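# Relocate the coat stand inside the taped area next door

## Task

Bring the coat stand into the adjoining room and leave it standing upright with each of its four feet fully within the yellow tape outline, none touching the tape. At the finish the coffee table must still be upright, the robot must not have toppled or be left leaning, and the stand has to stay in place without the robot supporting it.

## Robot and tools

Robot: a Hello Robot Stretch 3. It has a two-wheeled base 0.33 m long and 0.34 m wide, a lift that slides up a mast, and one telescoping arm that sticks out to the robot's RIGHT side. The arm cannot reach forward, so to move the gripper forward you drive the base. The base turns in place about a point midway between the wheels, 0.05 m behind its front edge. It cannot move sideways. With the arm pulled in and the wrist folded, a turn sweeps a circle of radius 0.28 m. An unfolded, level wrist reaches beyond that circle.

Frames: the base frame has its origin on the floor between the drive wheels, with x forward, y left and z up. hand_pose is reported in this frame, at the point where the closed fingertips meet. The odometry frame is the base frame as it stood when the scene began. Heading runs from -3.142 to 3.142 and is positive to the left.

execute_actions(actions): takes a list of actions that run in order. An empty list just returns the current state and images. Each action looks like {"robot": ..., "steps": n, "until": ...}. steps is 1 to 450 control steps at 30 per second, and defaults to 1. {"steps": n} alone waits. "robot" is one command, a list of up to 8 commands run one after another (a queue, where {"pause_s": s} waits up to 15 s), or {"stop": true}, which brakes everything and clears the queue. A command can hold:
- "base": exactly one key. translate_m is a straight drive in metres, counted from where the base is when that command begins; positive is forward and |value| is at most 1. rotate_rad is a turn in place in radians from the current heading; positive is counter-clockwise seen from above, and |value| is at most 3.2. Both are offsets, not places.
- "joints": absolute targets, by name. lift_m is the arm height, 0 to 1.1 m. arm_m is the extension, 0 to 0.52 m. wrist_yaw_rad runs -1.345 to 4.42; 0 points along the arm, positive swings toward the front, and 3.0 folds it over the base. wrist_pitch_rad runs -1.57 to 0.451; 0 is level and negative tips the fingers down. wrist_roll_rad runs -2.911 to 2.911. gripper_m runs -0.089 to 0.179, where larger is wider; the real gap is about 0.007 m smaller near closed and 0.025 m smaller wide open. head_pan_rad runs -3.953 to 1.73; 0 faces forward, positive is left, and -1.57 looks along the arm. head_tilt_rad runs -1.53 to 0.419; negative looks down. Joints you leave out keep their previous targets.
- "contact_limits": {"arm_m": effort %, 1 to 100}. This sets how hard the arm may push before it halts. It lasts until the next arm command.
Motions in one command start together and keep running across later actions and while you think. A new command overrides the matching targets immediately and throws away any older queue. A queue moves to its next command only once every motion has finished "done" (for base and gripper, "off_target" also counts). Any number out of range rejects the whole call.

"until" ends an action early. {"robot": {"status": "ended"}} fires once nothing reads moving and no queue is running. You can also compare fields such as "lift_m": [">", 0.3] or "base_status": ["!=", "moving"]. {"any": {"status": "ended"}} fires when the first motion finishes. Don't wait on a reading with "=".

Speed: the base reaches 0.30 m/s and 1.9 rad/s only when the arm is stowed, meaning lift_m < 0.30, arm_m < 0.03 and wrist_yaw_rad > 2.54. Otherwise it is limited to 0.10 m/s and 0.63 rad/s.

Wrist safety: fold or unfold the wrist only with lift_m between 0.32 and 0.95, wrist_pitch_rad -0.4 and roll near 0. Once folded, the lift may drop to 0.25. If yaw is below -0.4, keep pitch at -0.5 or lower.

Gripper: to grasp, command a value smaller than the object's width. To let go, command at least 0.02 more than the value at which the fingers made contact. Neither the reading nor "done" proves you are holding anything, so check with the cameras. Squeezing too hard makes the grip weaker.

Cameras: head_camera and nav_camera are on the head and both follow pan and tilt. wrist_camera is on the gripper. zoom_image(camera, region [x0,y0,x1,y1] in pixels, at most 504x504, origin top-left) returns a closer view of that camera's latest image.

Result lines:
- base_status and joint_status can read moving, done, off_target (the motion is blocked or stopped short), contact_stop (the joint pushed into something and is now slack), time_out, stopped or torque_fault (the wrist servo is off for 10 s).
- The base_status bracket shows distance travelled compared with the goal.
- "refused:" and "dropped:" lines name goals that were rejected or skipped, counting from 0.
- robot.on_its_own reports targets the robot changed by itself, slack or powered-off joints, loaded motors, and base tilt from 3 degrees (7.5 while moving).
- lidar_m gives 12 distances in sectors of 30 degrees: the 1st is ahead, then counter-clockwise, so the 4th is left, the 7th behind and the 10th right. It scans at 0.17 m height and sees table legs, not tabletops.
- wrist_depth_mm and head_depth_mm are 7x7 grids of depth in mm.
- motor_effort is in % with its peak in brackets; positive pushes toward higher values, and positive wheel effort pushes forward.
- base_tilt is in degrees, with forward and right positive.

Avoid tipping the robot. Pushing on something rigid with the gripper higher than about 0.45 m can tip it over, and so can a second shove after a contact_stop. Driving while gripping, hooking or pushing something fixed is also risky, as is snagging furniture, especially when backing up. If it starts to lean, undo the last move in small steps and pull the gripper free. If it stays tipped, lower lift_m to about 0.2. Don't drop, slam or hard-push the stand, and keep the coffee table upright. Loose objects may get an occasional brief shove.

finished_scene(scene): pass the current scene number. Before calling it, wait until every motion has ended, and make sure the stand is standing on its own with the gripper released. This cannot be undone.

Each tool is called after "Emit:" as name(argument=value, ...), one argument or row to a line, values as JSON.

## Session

Emit:
execute_actions(
  actions=[
    {"robot":{"joints":{"head_tilt_rad":-0.6,"lift_m":0.26}},"steps":100,"until":{"robot":{"status":"ended"}}},
  ],
)

Scene clock: 1.37 s.
robot.base_odometry: x=+0.000 y=+0.000 heading=+0.000 (m, m, rad; robot's odometry frame)
robot.turned_by_wheels: +0.000 (rad since the last result)
robot.turned_by_imu: +0.000 (rad since the last result)
robot.base_tilt: forward=+1.9 right=-0.1 (deg)
robot.lidar_m: 1.17 0.76 0.70 0.71 0.88 0.86 0.86 1.08 1.56 1.62 1.82 1.67
robot.head_depth_mm: 1408 1529 1674 1866 1804 1499 1273 / 1455 1593 1751 1944 1800 1496 1271 / 1509 1652 1831 2023 1784 1480 1268 / 1497 1656 1842 2036 1783 1484 1271 / 1253 1363 1496 1666 1727 1473 1265 / 1070 1149 1246 1349 1489 1462 1264 / 932 994 1061 1146 1238 1340 1262
robot.base_status: not_commanded
robot.joint_positions: lift_m=+0.261 arm_m=+0.000 wrist_yaw_rad=+2.856 wrist_pitch_rad=-0.481 wrist_roll_rad=+0.010 gripper_m=+0.037 head_pan_rad=+0.000 head_tilt_rad=-0.592
robot.joint_goals: lift_m=+0.260 arm_m=+0.000 wrist_yaw_rad=+2.856 wrist_pitch_rad=-0.481 wrist_roll_rad=+0.010 gripper_m=+0.037 head_pan_rad=+0.000 head_tilt_rad=-0.600
robot.joint_status: lift_m=done arm_m=not_commanded wrist_yaw_rad=not_commanded wrist_pitch_rad=not_commanded wrist_roll_rad=not_commanded gripper_m=not_commanded head_pan_rad=not_commanded head_tilt_rad=done
robot.measured_speeds: translate_m=+0.000 rotate_rad=+0.000 lift_m=+0.000 arm_m=+0.000 wrist_yaw_rad=+0.000 wrist_pitch_rad=+0.000 wrist_roll_rad=+0.000 head_pan_rad=+0.000 head_tilt_rad=+0.000
robot: refusals=0 queue=done queue_left=0
robot.motor_effort: left_wheel=+0(0) right_wheel=+0(0) lift_m=+11(21) arm_m=+0(1) wrist_yaw_rad=+1(1) wrist_pitch_rad=+5(5) wrist_roll_rad=+0(0) gripper_m=+0(0) head_pan_rad=+0(0) head_tilt_rad=-5(49) (%)
robot.hand_pose: x=+0.0396 y=+0.0623 z=+0.2593 quat_wxyz=(+0.265, +0.707, +0.068, +0.652) (m; robot's base frame)
robot.wrist_depth_mm: - 734 711 682 662 635 614 / - 785 764 739 731 691 675 / 724 786 786 746 757 725 702 / 613 - 627 627 637 648 649 / 518 - 534 523 522 534 535 / 455 - - 450 462 457 459 / - - - 392 385 389 398
pictures: head_camera (sideways: a quarter turn clockwise sets it upright), nav_camera (sideways: a quarter turn counterclockwise sets it upright), wrist_camera
Images, in order (width x height): head_camera 896x504, nav_camera 672x504, wrist_camera 644x364.

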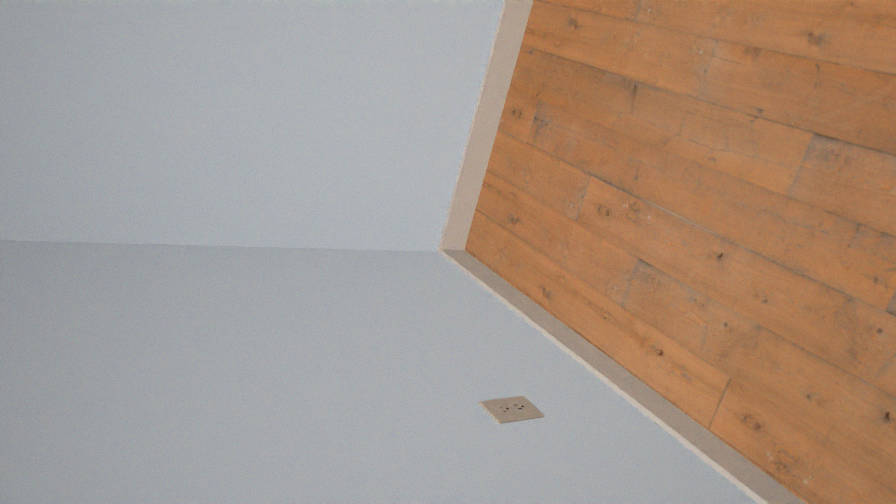

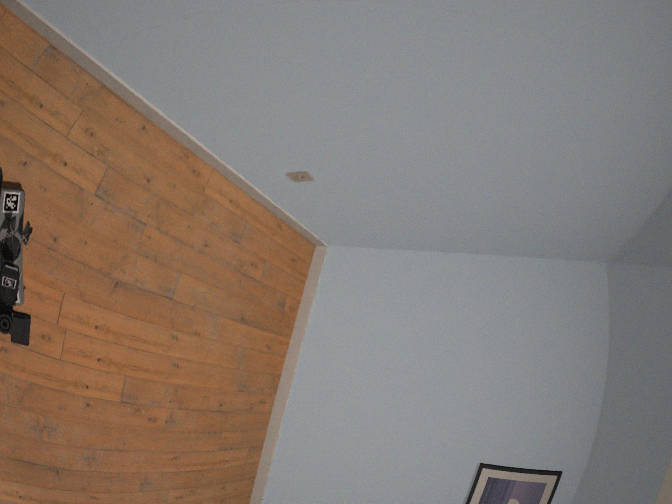

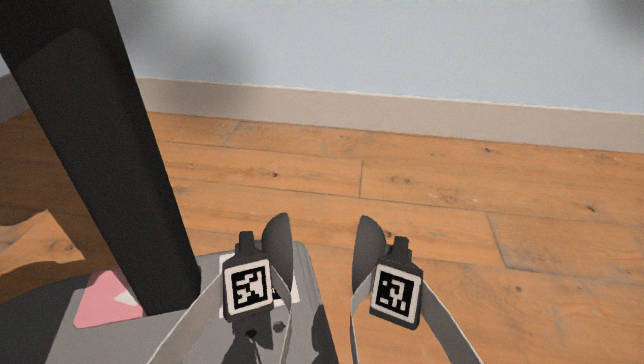

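Emit:
execute_actions(
  actions=[
    {"robot":{"base":{"rotate_rad":-1.96}},"steps":100,"until":{"robot":{"status":"ended"}}},
  ],
)

Scene clock: 4.90 s.
robot.base_odometry: x=+0.000 y=+0.000 heading=-1.960 (m, m, rad; robot's odometry frame)
robot.turned_by_wheels: -1.960 (rad since the last result)
robot.turned_by_imu: -1.948 (rad since the last result)
robot.base_tilt: forward=+1.9 right=-0.1 (deg)
robot.lidar_m: 1.57 2.40 1.74 1.67 1.00 0.73 0.70 0.72 0.89 0.85 0.89 1.21
robot.head_depth_mm: 2639 2858 2803 2265 1807 1496 1276 / 2669 2950 3051 2263 1794 1484 1273 / 2669 2920 3064 2254 1790 1485 1266 / 2660 2945 3044 2239 1790 1478 1269 / 2636 2938 2883 2158 1788 1480 1261 / 2656 2972 2998 2223 1780 1483 1258 / 2681 2941 2963 2230 1768 1474 1257
robot.base_status: done (rotate_rad -1.9599 of -1.9600)
robot.joint_positions: lift_m=+0.261 arm_m=+0.000 wrist_yaw_rad=+2.856 wrist_pitch_rad=-0.481 wrist_roll_rad=+0.010 gripper_m=+0.037 head_pan_rad=+0.000 head_tilt_rad=-0.593
robot.joint_goals: lift_m=+0.260 arm_m=+0.000 wrist_yaw_rad=+2.856 wrist_pitch_rad=-0.481 wrist_roll_rad=+0.010 gripper_m=+0.037 head_pan_rad=+0.000 head_tilt_rad=-0.600
robot.joint_status: lift_m=done arm_m=not_commanded wrist_yaw_rad=not_commanded wrist_pitch_rad=not_commanded wrist_roll_rad=not_commanded gripper_m=not_commanded head_pan_rad=not_commanded head_tilt_rad=done
robot.measured_speeds: translate_m=+0.000 rotate_rad=+0.000 lift_m=+0.000 arm_m=+0.000 wrist_yaw_rad=+0.000 wrist_pitch_rad=+0.000 wrist_roll_rad=+0.000 head_pan_rad=+0.000 head_tilt_rad=+0.000
robot: refusals=0 queue=done queue_left=0
robot.motor_effort: left_wheel=+2(7) right_wheel=-2(8) lift_m=+12(12) arm_m=-1(1) wrist_yaw_rad=+1(0) wrist_pitch_rad=+5(4) wrist_roll_rad=+0(0) gripper_m=+0(0) head_pan_rad=+0(0) head_tilt_rad=-5(5) (%)
robot.hand_pose: x=+0.0396 y=+0.0623 z=+0.2593 quat_wxyz=(+0.265, +0.707, +0.068, +0.652) (m; robot's base frame)
robot.wrist_depth_mm: - - - - - - - / - - - - - - - / 739 800 771 801 824 794 820 / 606 - 626 625 647 647 650 / 514 - 539 533 525 529 529 / 453 - - 444 469 450 456 / - - - 393 382 390 400
pictures: head_camera (sideways: a quarter turn clockwise sets it upright), nav_camera (sideways: a quarter turn counterclockwise sets it upright), wrist_camera
Images, in order (width x height): head_camera 896x504, nav_camera 672x504, wrist_camera 644x364.

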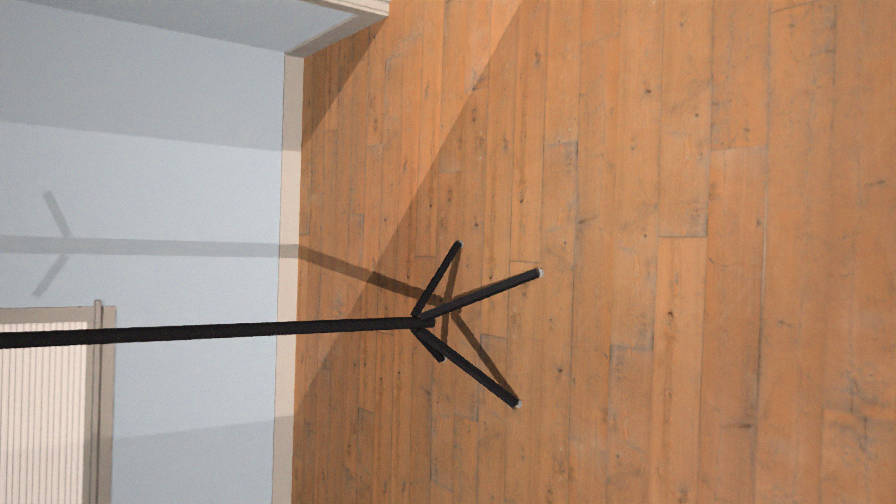

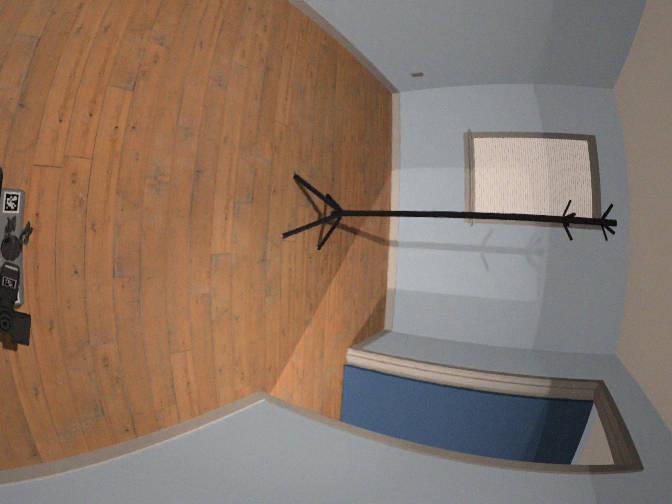

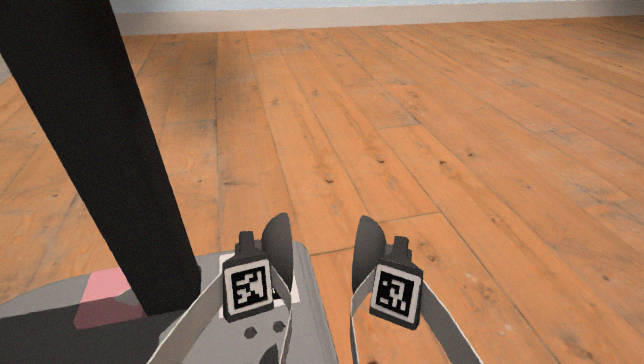

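Emit:
execute_actions(
  actions=[
    {"robot":[{"base":{"rotate_rad":0.49}},{"base":{"translate_m":1}},{"base":{"translate_m":1}},{"base":{"translate_m":0.06}},{"base":{"rotate_rad":-1.95},"joints":{"lift_m":0.33,"wrist_pitch_rad":-0.4,"head_pan_rad":-0.2,"head_tilt_rad":-0.9}},{"joints":{"wrist_yaw_rad":1.57,"arm_m":0.07,"gripper_m":0.12},"base":{"translate_m":0.2}},{"joints":{"wrist_pitch_rad":0,"lift_m":0.25}}],"steps":450,"until":{"robot":{"status":"ended"}}},
    {"steps":450,"until":{"robot":{"status":"ended"}}},
  ],
)

Scene clock: 27.20 s.
robot.base_odometry: x=+0.015 y=-1.995 heading=+2.863 (m, m, rad; robot's odometry frame)
robot.turned_by_wheels: -1.460 (rad since the last result)
robot.turned_by_imu: -1.456 (rad since the last result)
robot.base_tilt: forward=+1.9 right=-0.1 (deg)
robot.lidar_m: 0.50 1.59 1.24 1.22 1.18 0.92 0.91 0.97 1.44 2.55 2.10 0.49
robot.head_depth_mm: 505 1753 1899 1631 1433 1269 1145 / 2824 2220 1776 1558 1402 1250 1143 / 2821 2265 1895 1624 1353 1270 1134 / 2800 2253 1884 1613 1417 1247 1139 / 2825 2248 1878 1623 1423 1260 1139 / 2614 2199 1880 1611 1416 1259 1137 / 1674 1807 1883 1618 1416 1261 1137
robot.base_status: done (translate_m +0.2000 of +0.2000)
robot.joint_positions: lift_m=+0.251 arm_m=+0.070 wrist_yaw_rad=+1.572 wrist_pitch_rad=-0.022 wrist_roll_rad=+0.010 gripper_m=+0.120 head_pan_rad=-0.193 head_tilt_rad=-0.889
robot.joint_goals: lift_m=+0.250 arm_m=+0.070 wrist_yaw_rad=+1.570 wrist_pitch_rad=+0.000 wrist_roll_rad=+0.010 gripper_m=+0.120 head_pan_rad=-0.200 head_tilt_rad=-0.900
robot.joint_status: lift_m=done arm_m=done wrist_yaw_rad=done wrist_pitch_rad=done wrist_roll_rad=not_commanded gripper_m=done head_pan_rad=done head_tilt_rad=done
robot.measured_speeds: translate_m=+0.000 rotate_rad=+0.000 lift_m=+0.000 arm_m=+0.000 wrist_yaw_rad=+0.000 wrist_pitch_rad=+0.000 wrist_roll_rad=+0.000 head_pan_rad=+0.000 head_tilt_rad=+0.000
robot: refusals=0 queue=done queue_left=0
robot.motor_effort: left_wheel=+1(7) right_wheel=-3(9) lift_m=+12(34) arm_m=+4(5) wrist_yaw_rad=-2(3) wrist_pitch_rad=+9(10) wrist_roll_rad=+0(0) gripper_m=+0(80) head_pan_rad=-3(20) head_tilt_rad=-8(38) (%)
robot.hand_pose: x=+0.2343 y=-0.2144 z=+0.3594 quat_wxyz=(+0.503, +0.508, -0.496, +0.492) (m; robot's base frame)
robot.wrist_depth_mm: - - - - - - - / - - - - - - - / - - - - - - - / - - - - - - - / - - - - - - - / 800 854 808 745 560 945 858 / 635 597 596 647 617 623 671
pictures: head_camera (sideways: a quarter turn clockwise sets it upright), nav_camera (sideways: a quarter turn counterclockwise sets it upright), wrist_camera
Images, in order (width x height): head_camera 896x504, nav_camera 672x504, wrist_camera 644x364.

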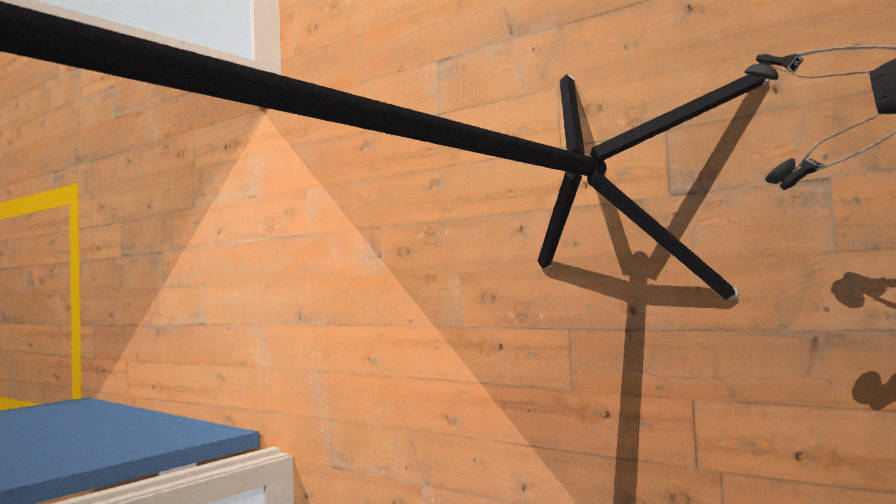

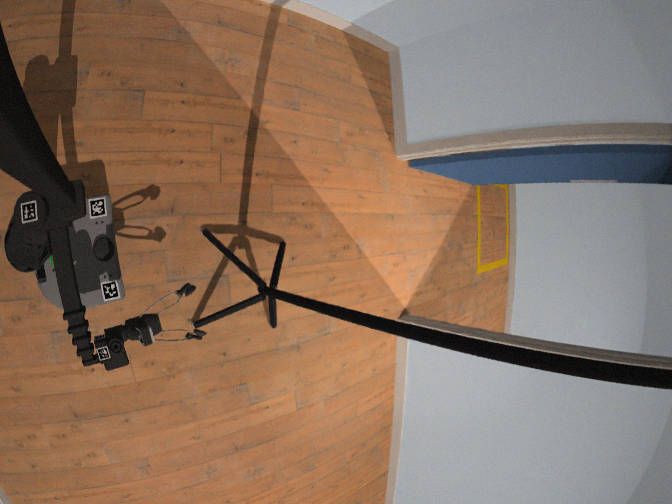

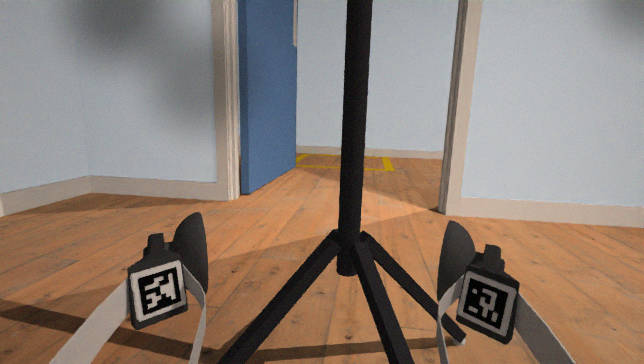

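Emit:
execute_actions(
  actions=[
    {"robot":[{"base":{"rotate_rad":-0.11},"joints":{"arm_m":0.055,"head_tilt_rad":-1.1}},{"base":{"translate_m":0.41}},{"joints":{"gripper_m":-0.01}},{"base":{"translate_m":0.55}}],"steps":450,"until":{"robot":{"status":"ended"}}},
    {"steps":150,"until":{"robot":{"status":"ended"}}},
  ],
)

Scene clock: 43.80 s.
robot.base_odometry: x=-0.873 y=-1.631 heading=+2.753 (m, m, rad; robot's odometry frame)
robot.turned_by_wheels: -0.110 (rad since the last result)
robot.turned_by_imu: -0.286 (rad since the last result)
robot.base_tilt: forward=+1.9 right=-0.1 (deg)
robot.lidar_m: 2.93 0.84 0.83 1.25 1.25 1.51 1.84 1.85 0.18 2.53 0.31 0.27
robot.head_depth_mm: 887 1036 1398 1424 1279 1206 1150 / 1954 1213 1366 1426 1306 953 942 / 1962 1740 1565 1422 1307 1179 - / 1954 1734 1560 1425 1303 1205 - / 1943 1739 1557 1422 1302 1205 1147 / 1934 1726 1563 1416 1303 1201 1118 / 1954 1736 1560 1430 1307 1203 1116
robot.base_status: off_target (translate_m +0.5499 of +0.5500)
robot.joint_positions: lift_m=+0.251 arm_m=+0.055 wrist_yaw_rad=+1.585 wrist_pitch_rad=+0.120 wrist_roll_rad=+0.023 gripper_m=+0.009 head_pan_rad=-0.194 head_tilt_rad=-1.089
robot.joint_goals: lift_m=+0.250 arm_m=+0.055 wrist_yaw_rad=+1.584 wrist_pitch_rad=+0.000 wrist_roll_rad=+0.023 gripper_m=+0.008 head_pan_rad=-0.200 head_tilt_rad=-1.100
robot.joint_status: lift_m=done arm_m=done wrist_yaw_rad=done wrist_pitch_rad=done wrist_roll_rad=not_commanded gripper_m=done head_pan_rad=done head_tilt_rad=done
robot.measured_speeds: translate_m=+0.000 rotate_rad=+0.000 lift_m=+0.000 arm_m=+0.000 wrist_yaw_rad=+0.000 wrist_pitch_rad=+0.000 wrist_roll_rad=+0.000 head_pan_rad=+0.000 head_tilt_rad=+0.000
robot: refusals=0 queue=done queue_left=0
robot.on_its_own: gripper_m is held at +0.008, not at your -0.010, by its stall guard, which is not easing now; wrist_pitch_rad is at rest, and its effort (-48) is outside its rest range (-20 to +32)
robot.motor_effort: left_wheel=+9(16) right_wheel=+18(25) lift_m=+12(13) arm_m=-1(6) wrist_yaw_rad=-2(52) wrist_pitch_rad=-48(49) wrist_roll_rad=-7(7) gripper_m=-20(100) head_pan_rad=-3(4) head_tilt_rad=-8(35) (%)
robot.hand_pose: x=+0.2359 y=-0.1963 z=+0.3959 quat_wxyz=(+0.460, +0.479, -0.530, +0.527) (m; robot's base frame)
robot.wrist_depth_mm: 918 - - - 104 701 710 / 909 - - - 105 694 726 / 904 - - 100 677 712 714 / 914 - - 95 677 717 749 / 923 - - 91 677 710 737 / 898 - - 88 94 717 736 / 816 815 821 86 744 730 740
pictures: head_camera (sideways: a quarter turn clockwise sets it upright), nav_camera (sideways: a quarter turn counterclockwise sets it upright), wrist_camera
Images, in order (width x height): head_camera 896x504, nav_camera 672x504, wrist_camera 644x364.

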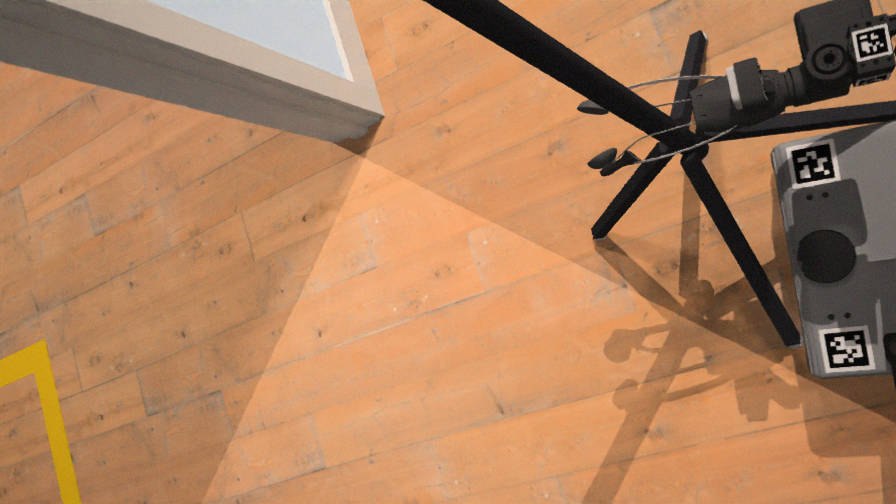

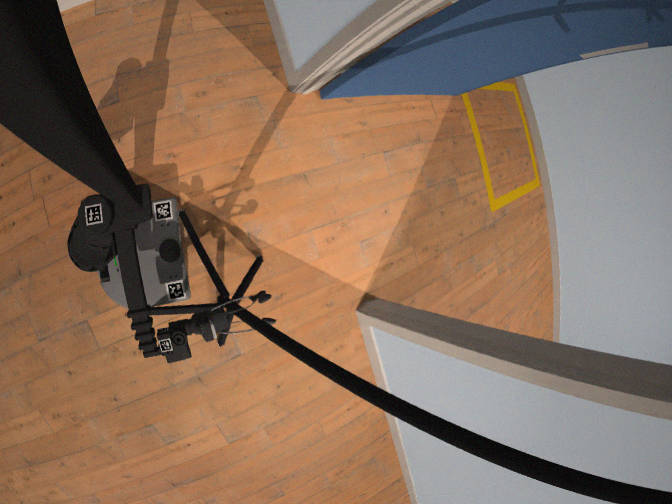

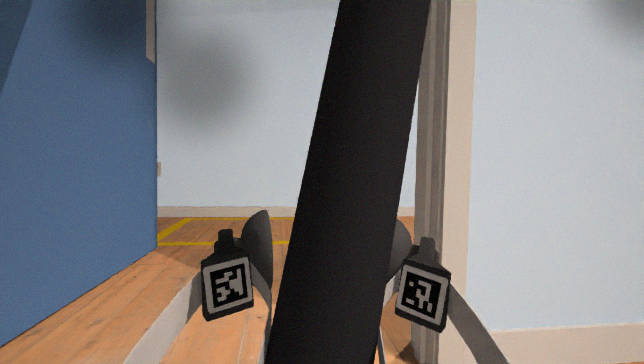

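Emit:
execute_actions(
  actions=[
    {"robot":[{"base":{"translate_m":-0.07}},{"joints":{"gripper_m":0.12}},{"base":{"translate_m":-0.05}}],"steps":300,"until":{"robot":{"status":"ended"}}},
  ],
)

Scene clock: 51.23 s.
robot.base_odometry: x=-0.762 y=-1.676 heading=+2.753 (m, m, rad; robot's odometry frame)
robot.turned_by_wheels: +0.000 (rad since the last result)
robot.turned_by_imu: -0.001 (rad since the last result)
robot.base_tilt: forward=+1.9 right=-0.1 (deg)
robot.lidar_m: 3.05 0.91 0.97 1.22 1.23 1.49 1.72 1.73 2.09 2.55 0.22 0.19
robot.head_depth_mm: 983 1237 1522 470 1303 1204 1153 / 1129 1252 1504 1425 831 1222 1113 / 1949 1741 1552 1418 1303 1189 - / 1950 1734 1562 1422 1302 1192 - / 1941 1727 1565 1419 1304 1202 1143 / 1944 1739 1558 1419 1305 1206 1120 / 1951 1731 1554 1419 1301 1206 1121
robot.base_status: done (translate_m -0.0500 of -0.0500)
robot.joint_positions: lift_m=+0.250 arm_m=+0.055 wrist_yaw_rad=+1.666 wrist_pitch_rad=-0.022 wrist_roll_rad=+0.010 gripper_m=+0.120 head_pan_rad=-0.194 head_tilt_rad=-1.089
robot.joint_goals: lift_m=+0.250 arm_m=+0.055 wrist_yaw_rad=+1.668 wrist_pitch_rad=+0.000 wrist_roll_rad=+0.010 gripper_m=+0.120 head_pan_rad=-0.200 head_tilt_rad=-1.100
robot.joint_status: lift_m=done arm_m=done wrist_yaw_rad=done wrist_pitch_rad=done wrist_roll_rad=not_commanded gripper_m=done head_pan_rad=done head_tilt_rad=done
robot.measured_speeds: translate_m=+0.000 rotate_rad=+0.000 lift_m=+0.000 arm_m=+0.000 wrist_yaw_rad=+0.000 wrist_pitch_rad=+0.000 wrist_roll_rad=+0.000 head_pan_rad=+0.000 head_tilt_rad=+0.000
robot: refusals=0 queue=done queue_left=0
robot.on_its_own: wrist_yaw_rad is held at +1.668, not at your +1.570, by its stall guard, which is not easing now
robot.motor_effort: left_wheel=+1(10) right_wheel=+0(18) lift_m=+18(18) arm_m=+3(7) wrist_yaw_rad=+2(100) wrist_pitch_rad=+9(48) wrist_roll_rad=+0(7) gripper_m=+0(81) head_pan_rad=-3(3) head_tilt_rad=-8(8) (%)
robot.hand_pose: x=+0.2331 y=-0.1755 z=+0.3591 quat_wxyz=(+0.480, +0.531, -0.472, +0.515) (m; robot's base frame)
robot.wrist_depth_mm: 788 - - 113 - 734 734 / 792 - - 116 - 745 770 / 846 - - 119 - 761 767 / 828 - - 123 - 790 815 / 854 - - 127 - 838 832 / 760 867 814 132 830 808 825 / 617 610 632 136 651 615 670
pictures: head_camera (sideways: a quarter turn clockwise sets it upright), nav_camera (sideways: a quarter turn counterclockwise sets it upright), wrist_camera
Images, in order (width x height): head_camera 896x504, nav_camera 672x504, wrist_camera 644x364.

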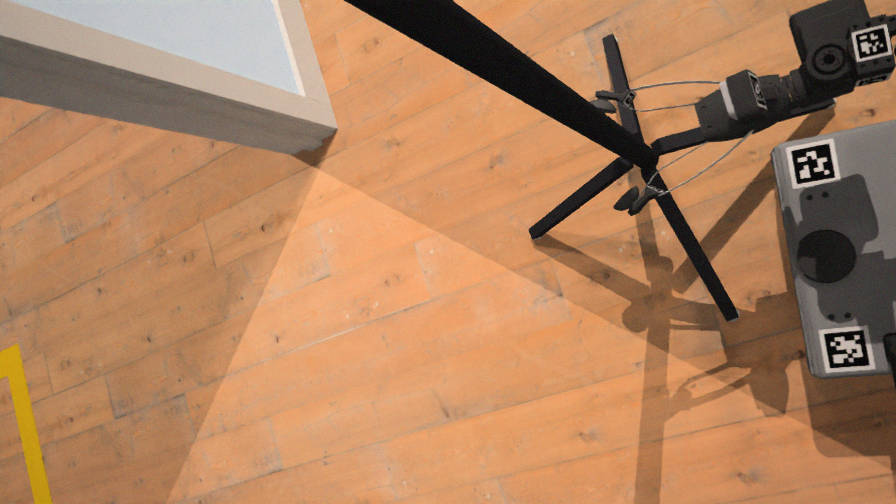

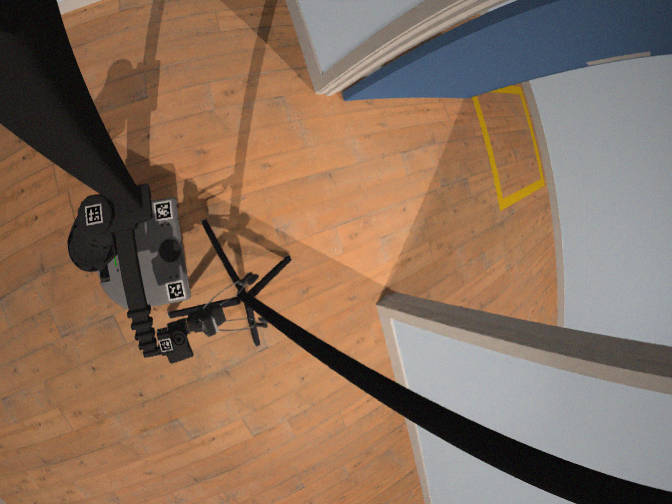

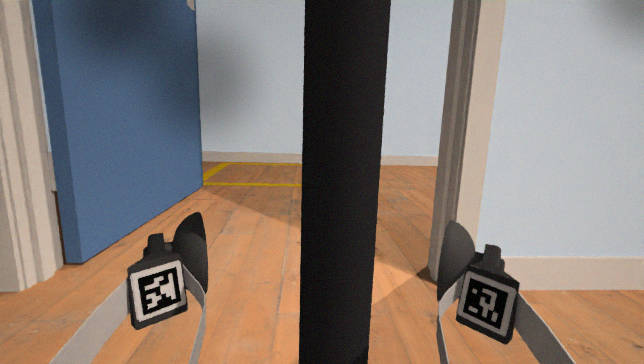

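Emit:
execute_actions(
  actions=[
    {"robot":[{"base":{"translate_m":-0.035},"joints":{"wrist_yaw_rad":1.62,"lift_m":0.235}},{"joints":{"gripper_m":-0.03}},{"joints":{"lift_m":0.26}},{"base":{"rotate_rad":0.25}},{"base":{"translate_m":0.25}}],"steps":400,"until":{"robot":{"status":"ended"}}},
  ],
)

Scene clock: 62.97 s.
robot.base_odometry: x=-0.977 y=-1.655 heading=+3.003 (m, m, rad; robot's odometry frame)
robot.turned_by_wheels: +0.249 (rad since the last result)
robot.turned_by_imu: +0.243 (rad since the last result)
robot.base_tilt: forward=+1.9 right=-0.1 (deg)
robot.lidar_m: 1.17 0.72 0.89 1.20 1.27 1.82 1.94 2.04 2.63 1.88 0.23 0.26
robot.head_depth_mm: 1953 1728 1565 572 1305 1207 1150 / 1941 1728 1567 1425 1259 1222 1107 / 1949 1737 1566 1428 1289 1204 - / 1943 1731 1559 1418 1303 1203 - / 1944 1737 1561 1420 1303 1201 1147 / 1951 1737 1565 1419 1305 1204 1120 / 1683 1610 1518 1408 1306 1207 1123
robot.base_status: done (translate_m +0.2499 of +0.2500)
robot.joint_positions: lift_m=+0.259 arm_m=+0.055 wrist_yaw_rad=+1.540 wrist_pitch_rad=-0.093 wrist_roll_rad=+0.014 gripper_m=-0.029 head_pan_rad=-0.194 head_tilt_rad=-1.089
robot.joint_goals: lift_m=+0.260 arm_m=+0.055 wrist_yaw_rad=+1.542 wrist_pitch_rad=+0.000 wrist_roll_rad=+0.014 gripper_m=-0.030 head_pan_rad=-0.200 head_tilt_rad=-1.100
robot.joint_status: lift_m=done arm_m=done wrist_yaw_rad=done wrist_pitch_rad=done wrist_roll_rad=not_commanded gripper_m=done head_pan_rad=done head_tilt_rad=done
robot.measured_speeds: translate_m=+0.000 rotate_rad=+0.000 lift_m=+0.000 arm_m=+0.000 wrist_yaw_rad=+0.000 wrist_pitch_rad=+0.000 wrist_roll_rad=+0.000 head_pan_rad=+0.000 head_tilt_rad=+0.000
robot: refusals=0 queue=done queue_left=0
robot.on_its_own: wrist_yaw_rad is held at +1.542, not at your +1.620, by its stall guard, which is not easing now; wrist_pitch_rad is at rest, and its effort (+37) is outside its rest range (-20 to +32)
robot.motor_effort: left_wheel=-3(10) right_wheel=+16(28) lift_m=+35(38) arm_m=-2(2) wrist_yaw_rad=+2(83) wrist_pitch_rad=+37(40) wrist_roll_rad=-2(3) gripper_m=-18(96) head_pan_rad=-3(3) head_tilt_rad=-8(8) (%)
robot.hand_pose: x=+0.2314 y=-0.2078 z=+0.3502 quat_wxyz=(+0.527, +0.519, -0.487, +0.465) (m; robot's base frame)
robot.wrist_depth_mm: 656 904 - 146 - - 511 / 650 890 - 153 - - 496 / 649 929 - 160 - - 490 / 658 910 - 167 - - 502 / 700 858 - 170 - - 508 / 676 709 756 180 747 714 521 / 566 584 577 204 588 593 542
pictures: head_camera (sideways: a quarter turn clockwise sets it upright), nav_camera (sideways: a quarter turn counterclockwise sets it upright), wrist_camera
Images, in order (width x height): head_camera 896x504, nav_camera 672x504, wrist_camera 644x364.

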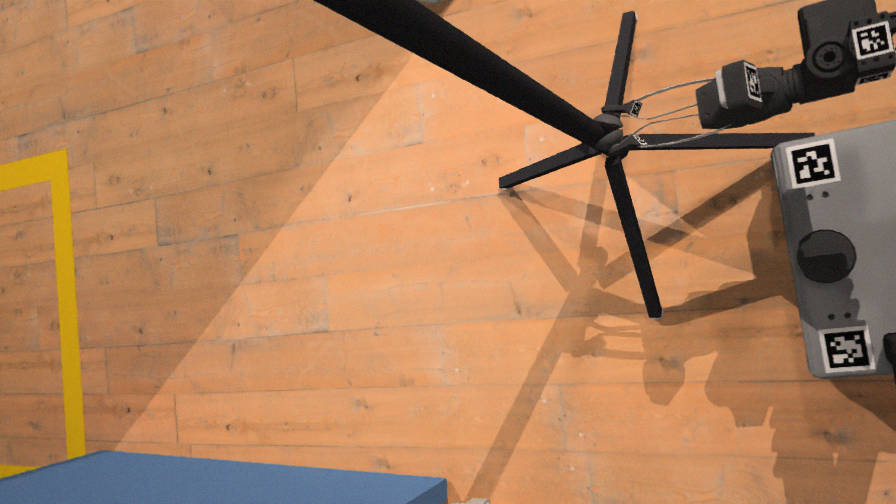

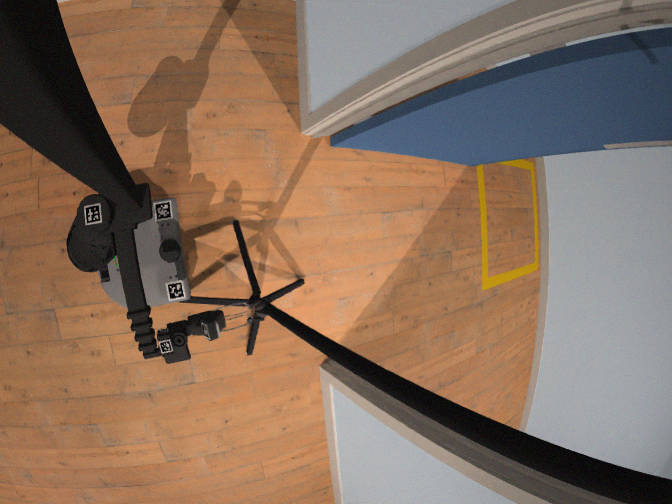

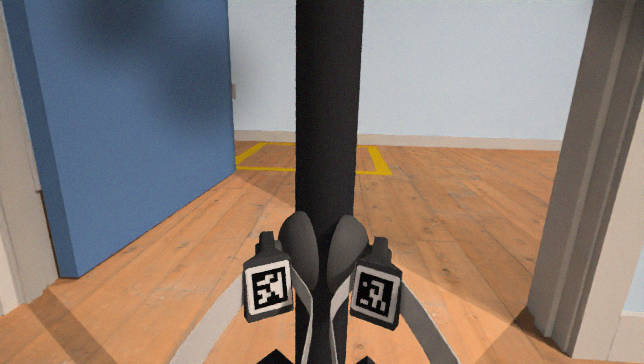

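Works. Continue, straightening.

Emit:
execute_actions(
  actions=[
    {"robot":[{"base":{"translate_m":0.15}},{"base":{"rotate_rad":-0.11}},{"base":{"translate_m":0.8}}],"steps":450,"until":{"robot":{"status":"ended"}}},
  ],
)

Scene clock: 79.50 s.
robot.base_odometry: x=-1.901 y=-1.437 heading=+2.893 (m, m, rad; robot's odometry frame)
robot.turned_by_wheels: -0.110 (rad since the last result)
robot.turned_by_imu: -0.118 (rad since the last result)
robot.base_tilt: forward=+1.9 right=-0.1 (deg)
robot.lidar_m: 1.88 0.60 0.43 0.41 0.42 1.67 2.89 2.95 0.61 0.17 0.28 1.99
robot.head_depth_mm: 1956 1728 1568 1423 1305 1127 1144 / 1936 1736 1565 1421 1316 1194 1091 / 1926 1723 1559 1423 1301 1191 - / 1902 1728 1561 1421 1303 1206 - / 1887 1721 1557 1408 1302 1202 1155 / 1876 1739 1559 1424 1298 1206 1120 / 1835 1729 1555 1423 1302 1202 1119
robot.base_status: done (translate_m +0.8000 of +0.8000)
robot.joint_positions: lift_m=+0.260 arm_m=+0.055 wrist_yaw_rad=+1.401 wrist_pitch_rad=-0.023 wrist_roll_rad=+0.010 gripper_m=-0.029 head_pan_rad=-0.194 head_tilt_rad=-1.090
robot.joint_goals: lift_m=+0.260 arm_m=+0.055 wrist_yaw_rad=+1.399 wrist_pitch_rad=+0.000 wrist_roll_rad=+0.010 gripper_m=-0.030 head_pan_rad=-0.200 head_tilt_rad=-1.100
robot.joint_status: lift_m=done arm_m=done wrist_yaw_rad=done wrist_pitch_rad=done wrist_roll_rad=not_commanded gripper_m=done head_pan_rad=done head_tilt_rad=done
robot.measured_speeds: translate_m=+0.000 rotate_rad=+0.000 lift_m=+0.000 arm_m=+0.000 wrist_yaw_rad=+0.000 wrist_pitch_rad=+0.000 wrist_roll_rad=+0.000 head_pan_rad=+0.000 head_tilt_rad=+0.000
robot: refusals=0 queue=done queue_left=0
robot.on_its_own: wrist_yaw_rad is held at +1.399, not at your +1.620, by its stall guard, which is not easing now
robot.motor_effort: left_wheel=+2(12) right_wheel=+2(32) lift_m=+31(35) arm_m=-4(5) wrist_yaw_rad=-1(45) wrist_pitch_rad=+9(37) wrist_roll_rad=+0(2) gripper_m=-11(18) head_pan_rad=-2(3) head_tilt_rad=-7(7) (%)
robot.hand_pose: x=+0.2306 y=-0.2433 z=+0.3683 quat_wxyz=(+0.544, +0.464, -0.537, +0.447) (m; robot's base frame)
robot.wrist_depth_mm: - - - - - - - / - - - - - - - / - - - - - - - / - - - - - - - / - - - - - - - / 823 840 832 - 854 887 912 / 633 633 648 633 668 673 668
pictures: head_camera (sideways: a quarter turn clockwise sets it upright), nav_camera (sideways: a quarter turn counterclockwise sets it upright), wrist_camera
Images, in order (width x height): head_camera 896x504, nav_camera 672x504, wrist_camera 644x364.

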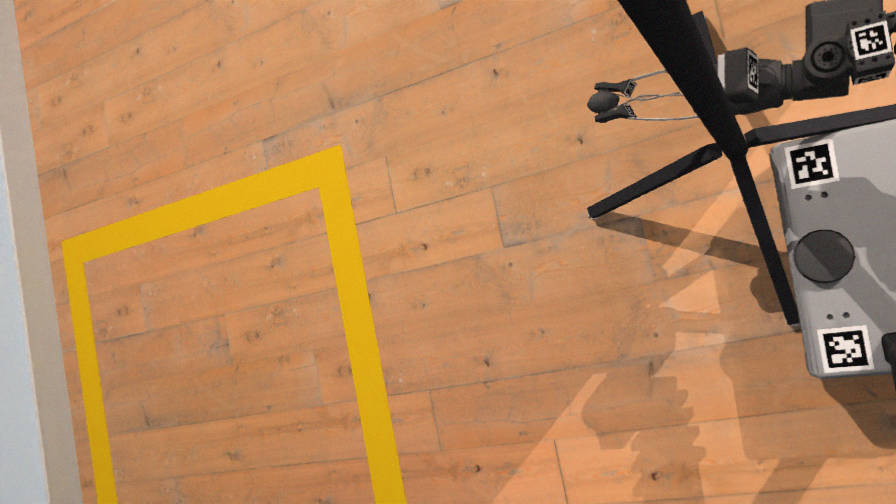

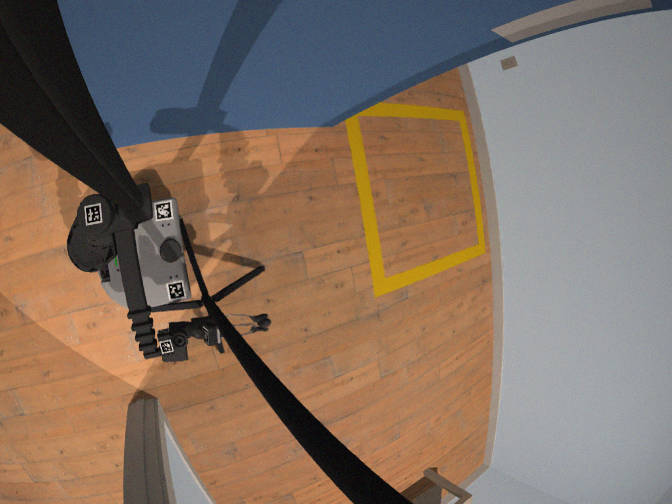

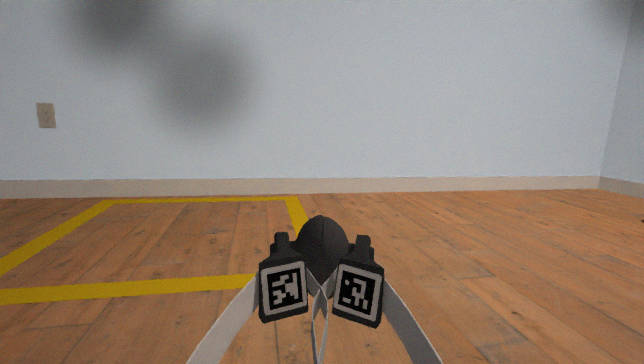

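Emit:
execute_actions(
  actions=[
    {"robot":[{"base":{"rotate_rad":0.2},"joints":{"head_tilt_rad":-1.3}},{"base":{"translate_m":0.75}}],"steps":450,"until":{"robot":{"status":"ended"}}},
  ],
)

Scene clock: 90.40 s.
robot.base_odometry: x=-2.650 y=-1.400 heading=+3.093 (m, m, rad; robot's odometry frame)
robot.turned_by_wheels: +0.200 (rad since the last result)
robot.turned_by_imu: +0.195 (rad since the last result)
robot.base_tilt: forward=+1.9 right=+0.0 (deg)
robot.lidar_m: 1.14 1.24 1.15 0.28 0.31 0.49 3.62 1.19 0.18 0.17 0.28 1.15
robot.head_depth_mm: 1420 1454 1377 1308 1225 1187 1144 / 1409 1453 1377 1313 1026 1195 1146 / 1412 1459 1382 1315 1247 - 1132 / 1409 1453 1379 1313 1253 - - / 1404 1453 1380 1314 1248 - - / 1395 1457 1382 1320 1249 1199 - / 1397 1459 1380 1315 1254 911 859
robot.base_status: done (translate_m +0.7500 of +0.7500)
robot.joint_positions: lift_m=+0.260 arm_m=+0.055 wrist_yaw_rad=+1.247 wrist_pitch_rad=-0.021 wrist_roll_rad=+0.010 gripper_m=-0.029 head_pan_rad=-0.194 head_tilt_rad=-1.287
robot.joint_goals: lift_m=+0.260 arm_m=+0.055 wrist_yaw_rad=+1.268 wrist_pitch_rad=+0.000 wrist_roll_rad=+0.010 gripper_m=-0.030 head_pan_rad=-0.200 head_tilt_rad=-1.300
robot.joint_status: lift_m=done arm_m=done wrist_yaw_rad=done wrist_pitch_rad=done wrist_roll_rad=not_commanded gripper_m=done head_pan_rad=done head_tilt_rad=done
robot.measured_speeds: translate_m=+0.000 rotate_rad=+0.000 lift_m=+0.000 arm_m=+0.000 wrist_yaw_rad=+0.000 wrist_pitch_rad=+0.000 wrist_roll_rad=+0.000 head_pan_rad=+0.000 head_tilt_rad=+0.000
robot: refusals=0 queue=done queue_left=0
robot.on_its_own: wrist_yaw_rad is held at +1.268, not at your +1.620, by its stall guard, which is not easing now; wrist_yaw_rad is at rest, and its effort (+24) is outside its rest range (-12 to +12)
robot.motor_effort: left_wheel=-3(13) right_wheel=+4(26) lift_m=+30(31) arm_m=-6(11) wrist_yaw_rad=+24(62) wrist_pitch_rad=+8(10) wrist_roll_rad=+1(1) gripper_m=-12(12) head_pan_rad=-2(3) head_tilt_rad=-8(35) (%)
robot.hand_pose: x=+0.2210 y=-0.2818 z=+0.3689 quat_wxyz=(+0.576, +0.421, -0.572, +0.405) (m; robot's base frame)
robot.wrist_depth_mm: 858 893 911 976 - - - / 886 925 953 - - - - / 908 949 977 - - - - / 930 975 - - - - - / 919 - - - - - - / 811 823 849 - 880 873 875 / 632 635 642 649 655 677 676
pictures: head_camera (sideways: a quarter turn clockwise sets it upright), nav_camera (sideways: a quarter turn counterclockwise sets it upright), wrist_camera
Images, in order (width x height): head_camera 896x504, nav_camera 672x504, wrist_camera 644x364.

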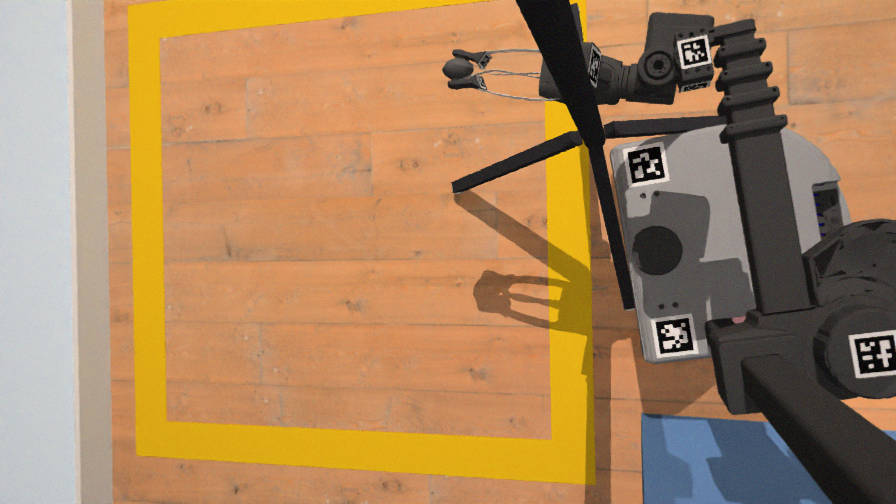

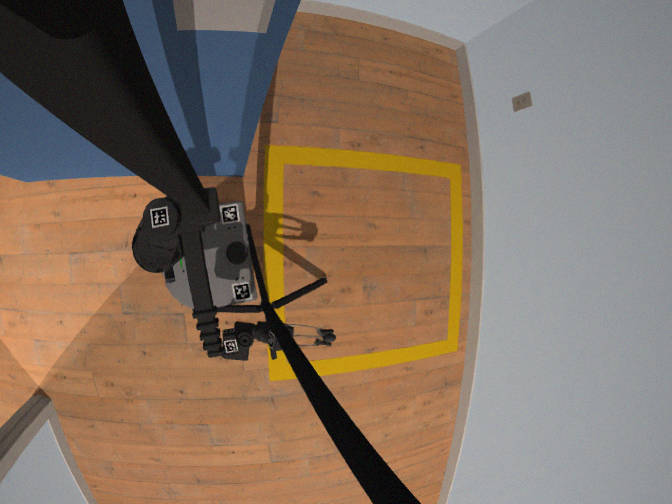

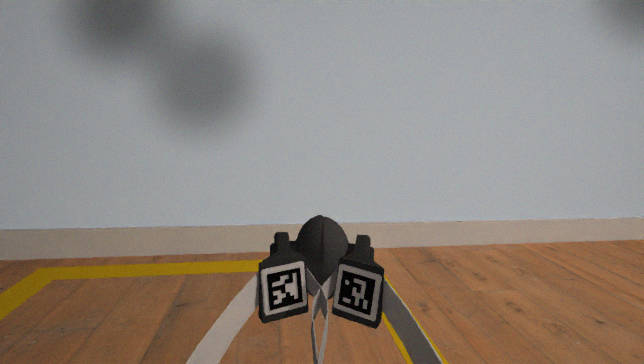

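Emit:
execute_actions(
  actions=[
    {"robot":[{"base":{"rotate_rad":0.08}},{"base":{"translate_m":0.46}},{"joints":{"arm_m":0.11,"wrist_yaw_rad":1.3,"head_pan_rad":-0.4}},{"base":{"translate_m":-0.3}}],"steps":450,"until":{"robot":{"status":"ended"}}},
  ],
)

Scene clock: 103.37 s.
robot.base_odometry: x=-2.810 y=-1.405 heading=-3.111 (m, m, rad; robot's odometry frame)
robot.turned_by_wheels: +0.080 (rad since the last result)
robot.turned_by_imu: +0.077 (rad since the last result)
robot.base_tilt: forward=+2.0 right=-0.1 (deg)
robot.lidar_m: 0.36 1.11 1.11 0.28 0.28 0.48 3.80 1.34 2.13 2.05 1.17 0.30
robot.head_depth_mm: 1286 1454 1376 1315 1257 1181 1146 / 1265 1444 1380 1312 1249 1206 1139 / 474 1424 1364 1305 1259 - 1139 / 1217 1437 1368 1302 1252 - - / 1194 1429 1377 1307 1251 - - / 1172 1420 1380 1316 1248 1200 - / 1151 1420 1382 1311 1256 1197 802
robot.base_status: done (translate_m -0.3000 of -0.3000)
robot.joint_positions: lift_m=+0.260 arm_m=+0.110 wrist_yaw_rad=+1.299 wrist_pitch_rad=-0.017 wrist_roll_rad=+0.010 gripper_m=-0.029 head_pan_rad=-0.393 head_tilt_rad=-1.287
robot.joint_goals: lift_m=+0.260 arm_m=+0.110 wrist_yaw_rad=+1.300 wrist_pitch_rad=+0.000 wrist_roll_rad=+0.010 gripper_m=-0.030 head_pan_rad=-0.400 head_tilt_rad=-1.300
robot.joint_status: lift_m=done arm_m=done wrist_yaw_rad=done wrist_pitch_rad=done wrist_roll_rad=not_commanded gripper_m=done head_pan_rad=done head_tilt_rad=done
robot.measured_speeds: translate_m=+0.000 rotate_rad=+0.000 lift_m=+0.000 arm_m=+0.000 wrist_yaw_rad=+0.000 wrist_pitch_rad=+0.000 wrist_roll_rad=+0.000 head_pan_rad=+0.000 head_tilt_rad=+0.000
robot: refusals=0 queue=done queue_left=0
robot.motor_effort: left_wheel=-1(11) right_wheel=+2(24) lift_m=+30(30) arm_m=+4(8) wrist_yaw_rad=+2(45) wrist_pitch_rad=+7(8) wrist_roll_rad=+0(0) gripper_m=-11(12) head_pan_rad=-4(21) head_tilt_rad=-9(9) (%)
robot.hand_pose: x=+0.2250 y=-0.3235 z=+0.3697 quat_wxyz=(+0.564, +0.435, -0.562, +0.420) (m; robot's base frame)
robot.wrist_depth_mm: 765 779 786 760 778 789 802 / 782 798 793 795 808 810 811 / 795 815 828 841 820 826 816 / 833 837 832 843 838 835 874 / 859 848 867 870 861 885 903 / 819 277 846 - 885 892 887 / 623 285 635 667 668 675 659
pictures: head_camera (sideways: a quarter turn clockwise sets it upright), nav_camera (sideways: a quarter turn counterclockwise sets it upright), wrist_camera
Images, in order (width x height): head_camera 896x504, nav_camera 672x504, wrist_camera 644x364.

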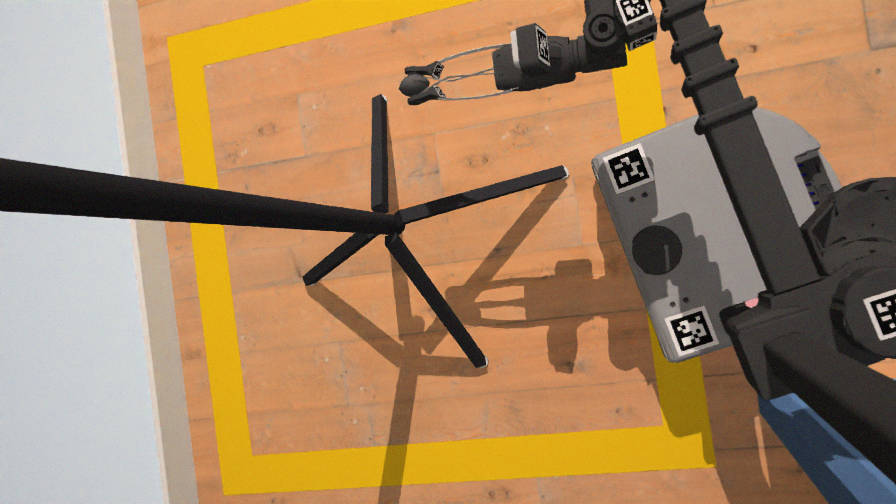

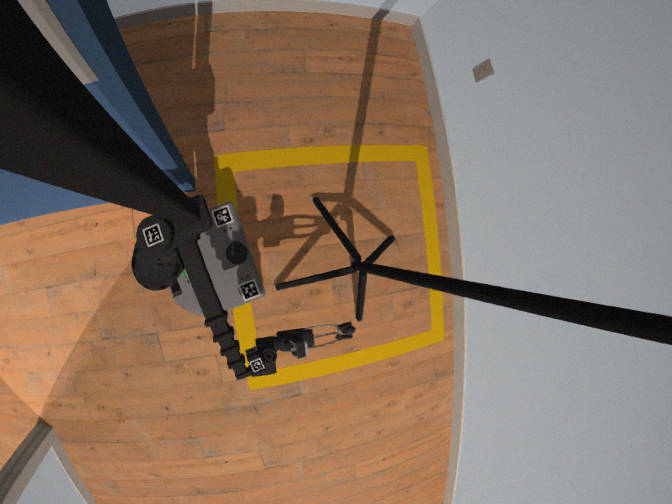

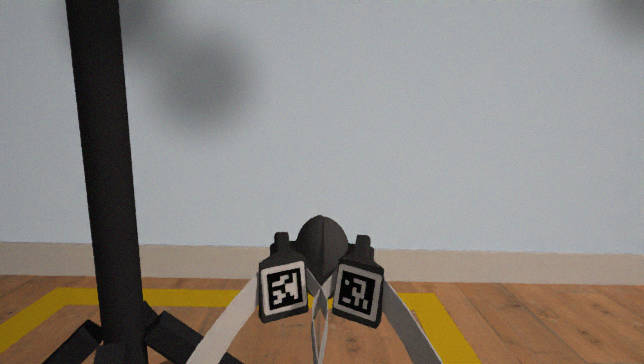

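Emit:
finished_scene(
  scene=2,
)

The scene is finished: the task was done.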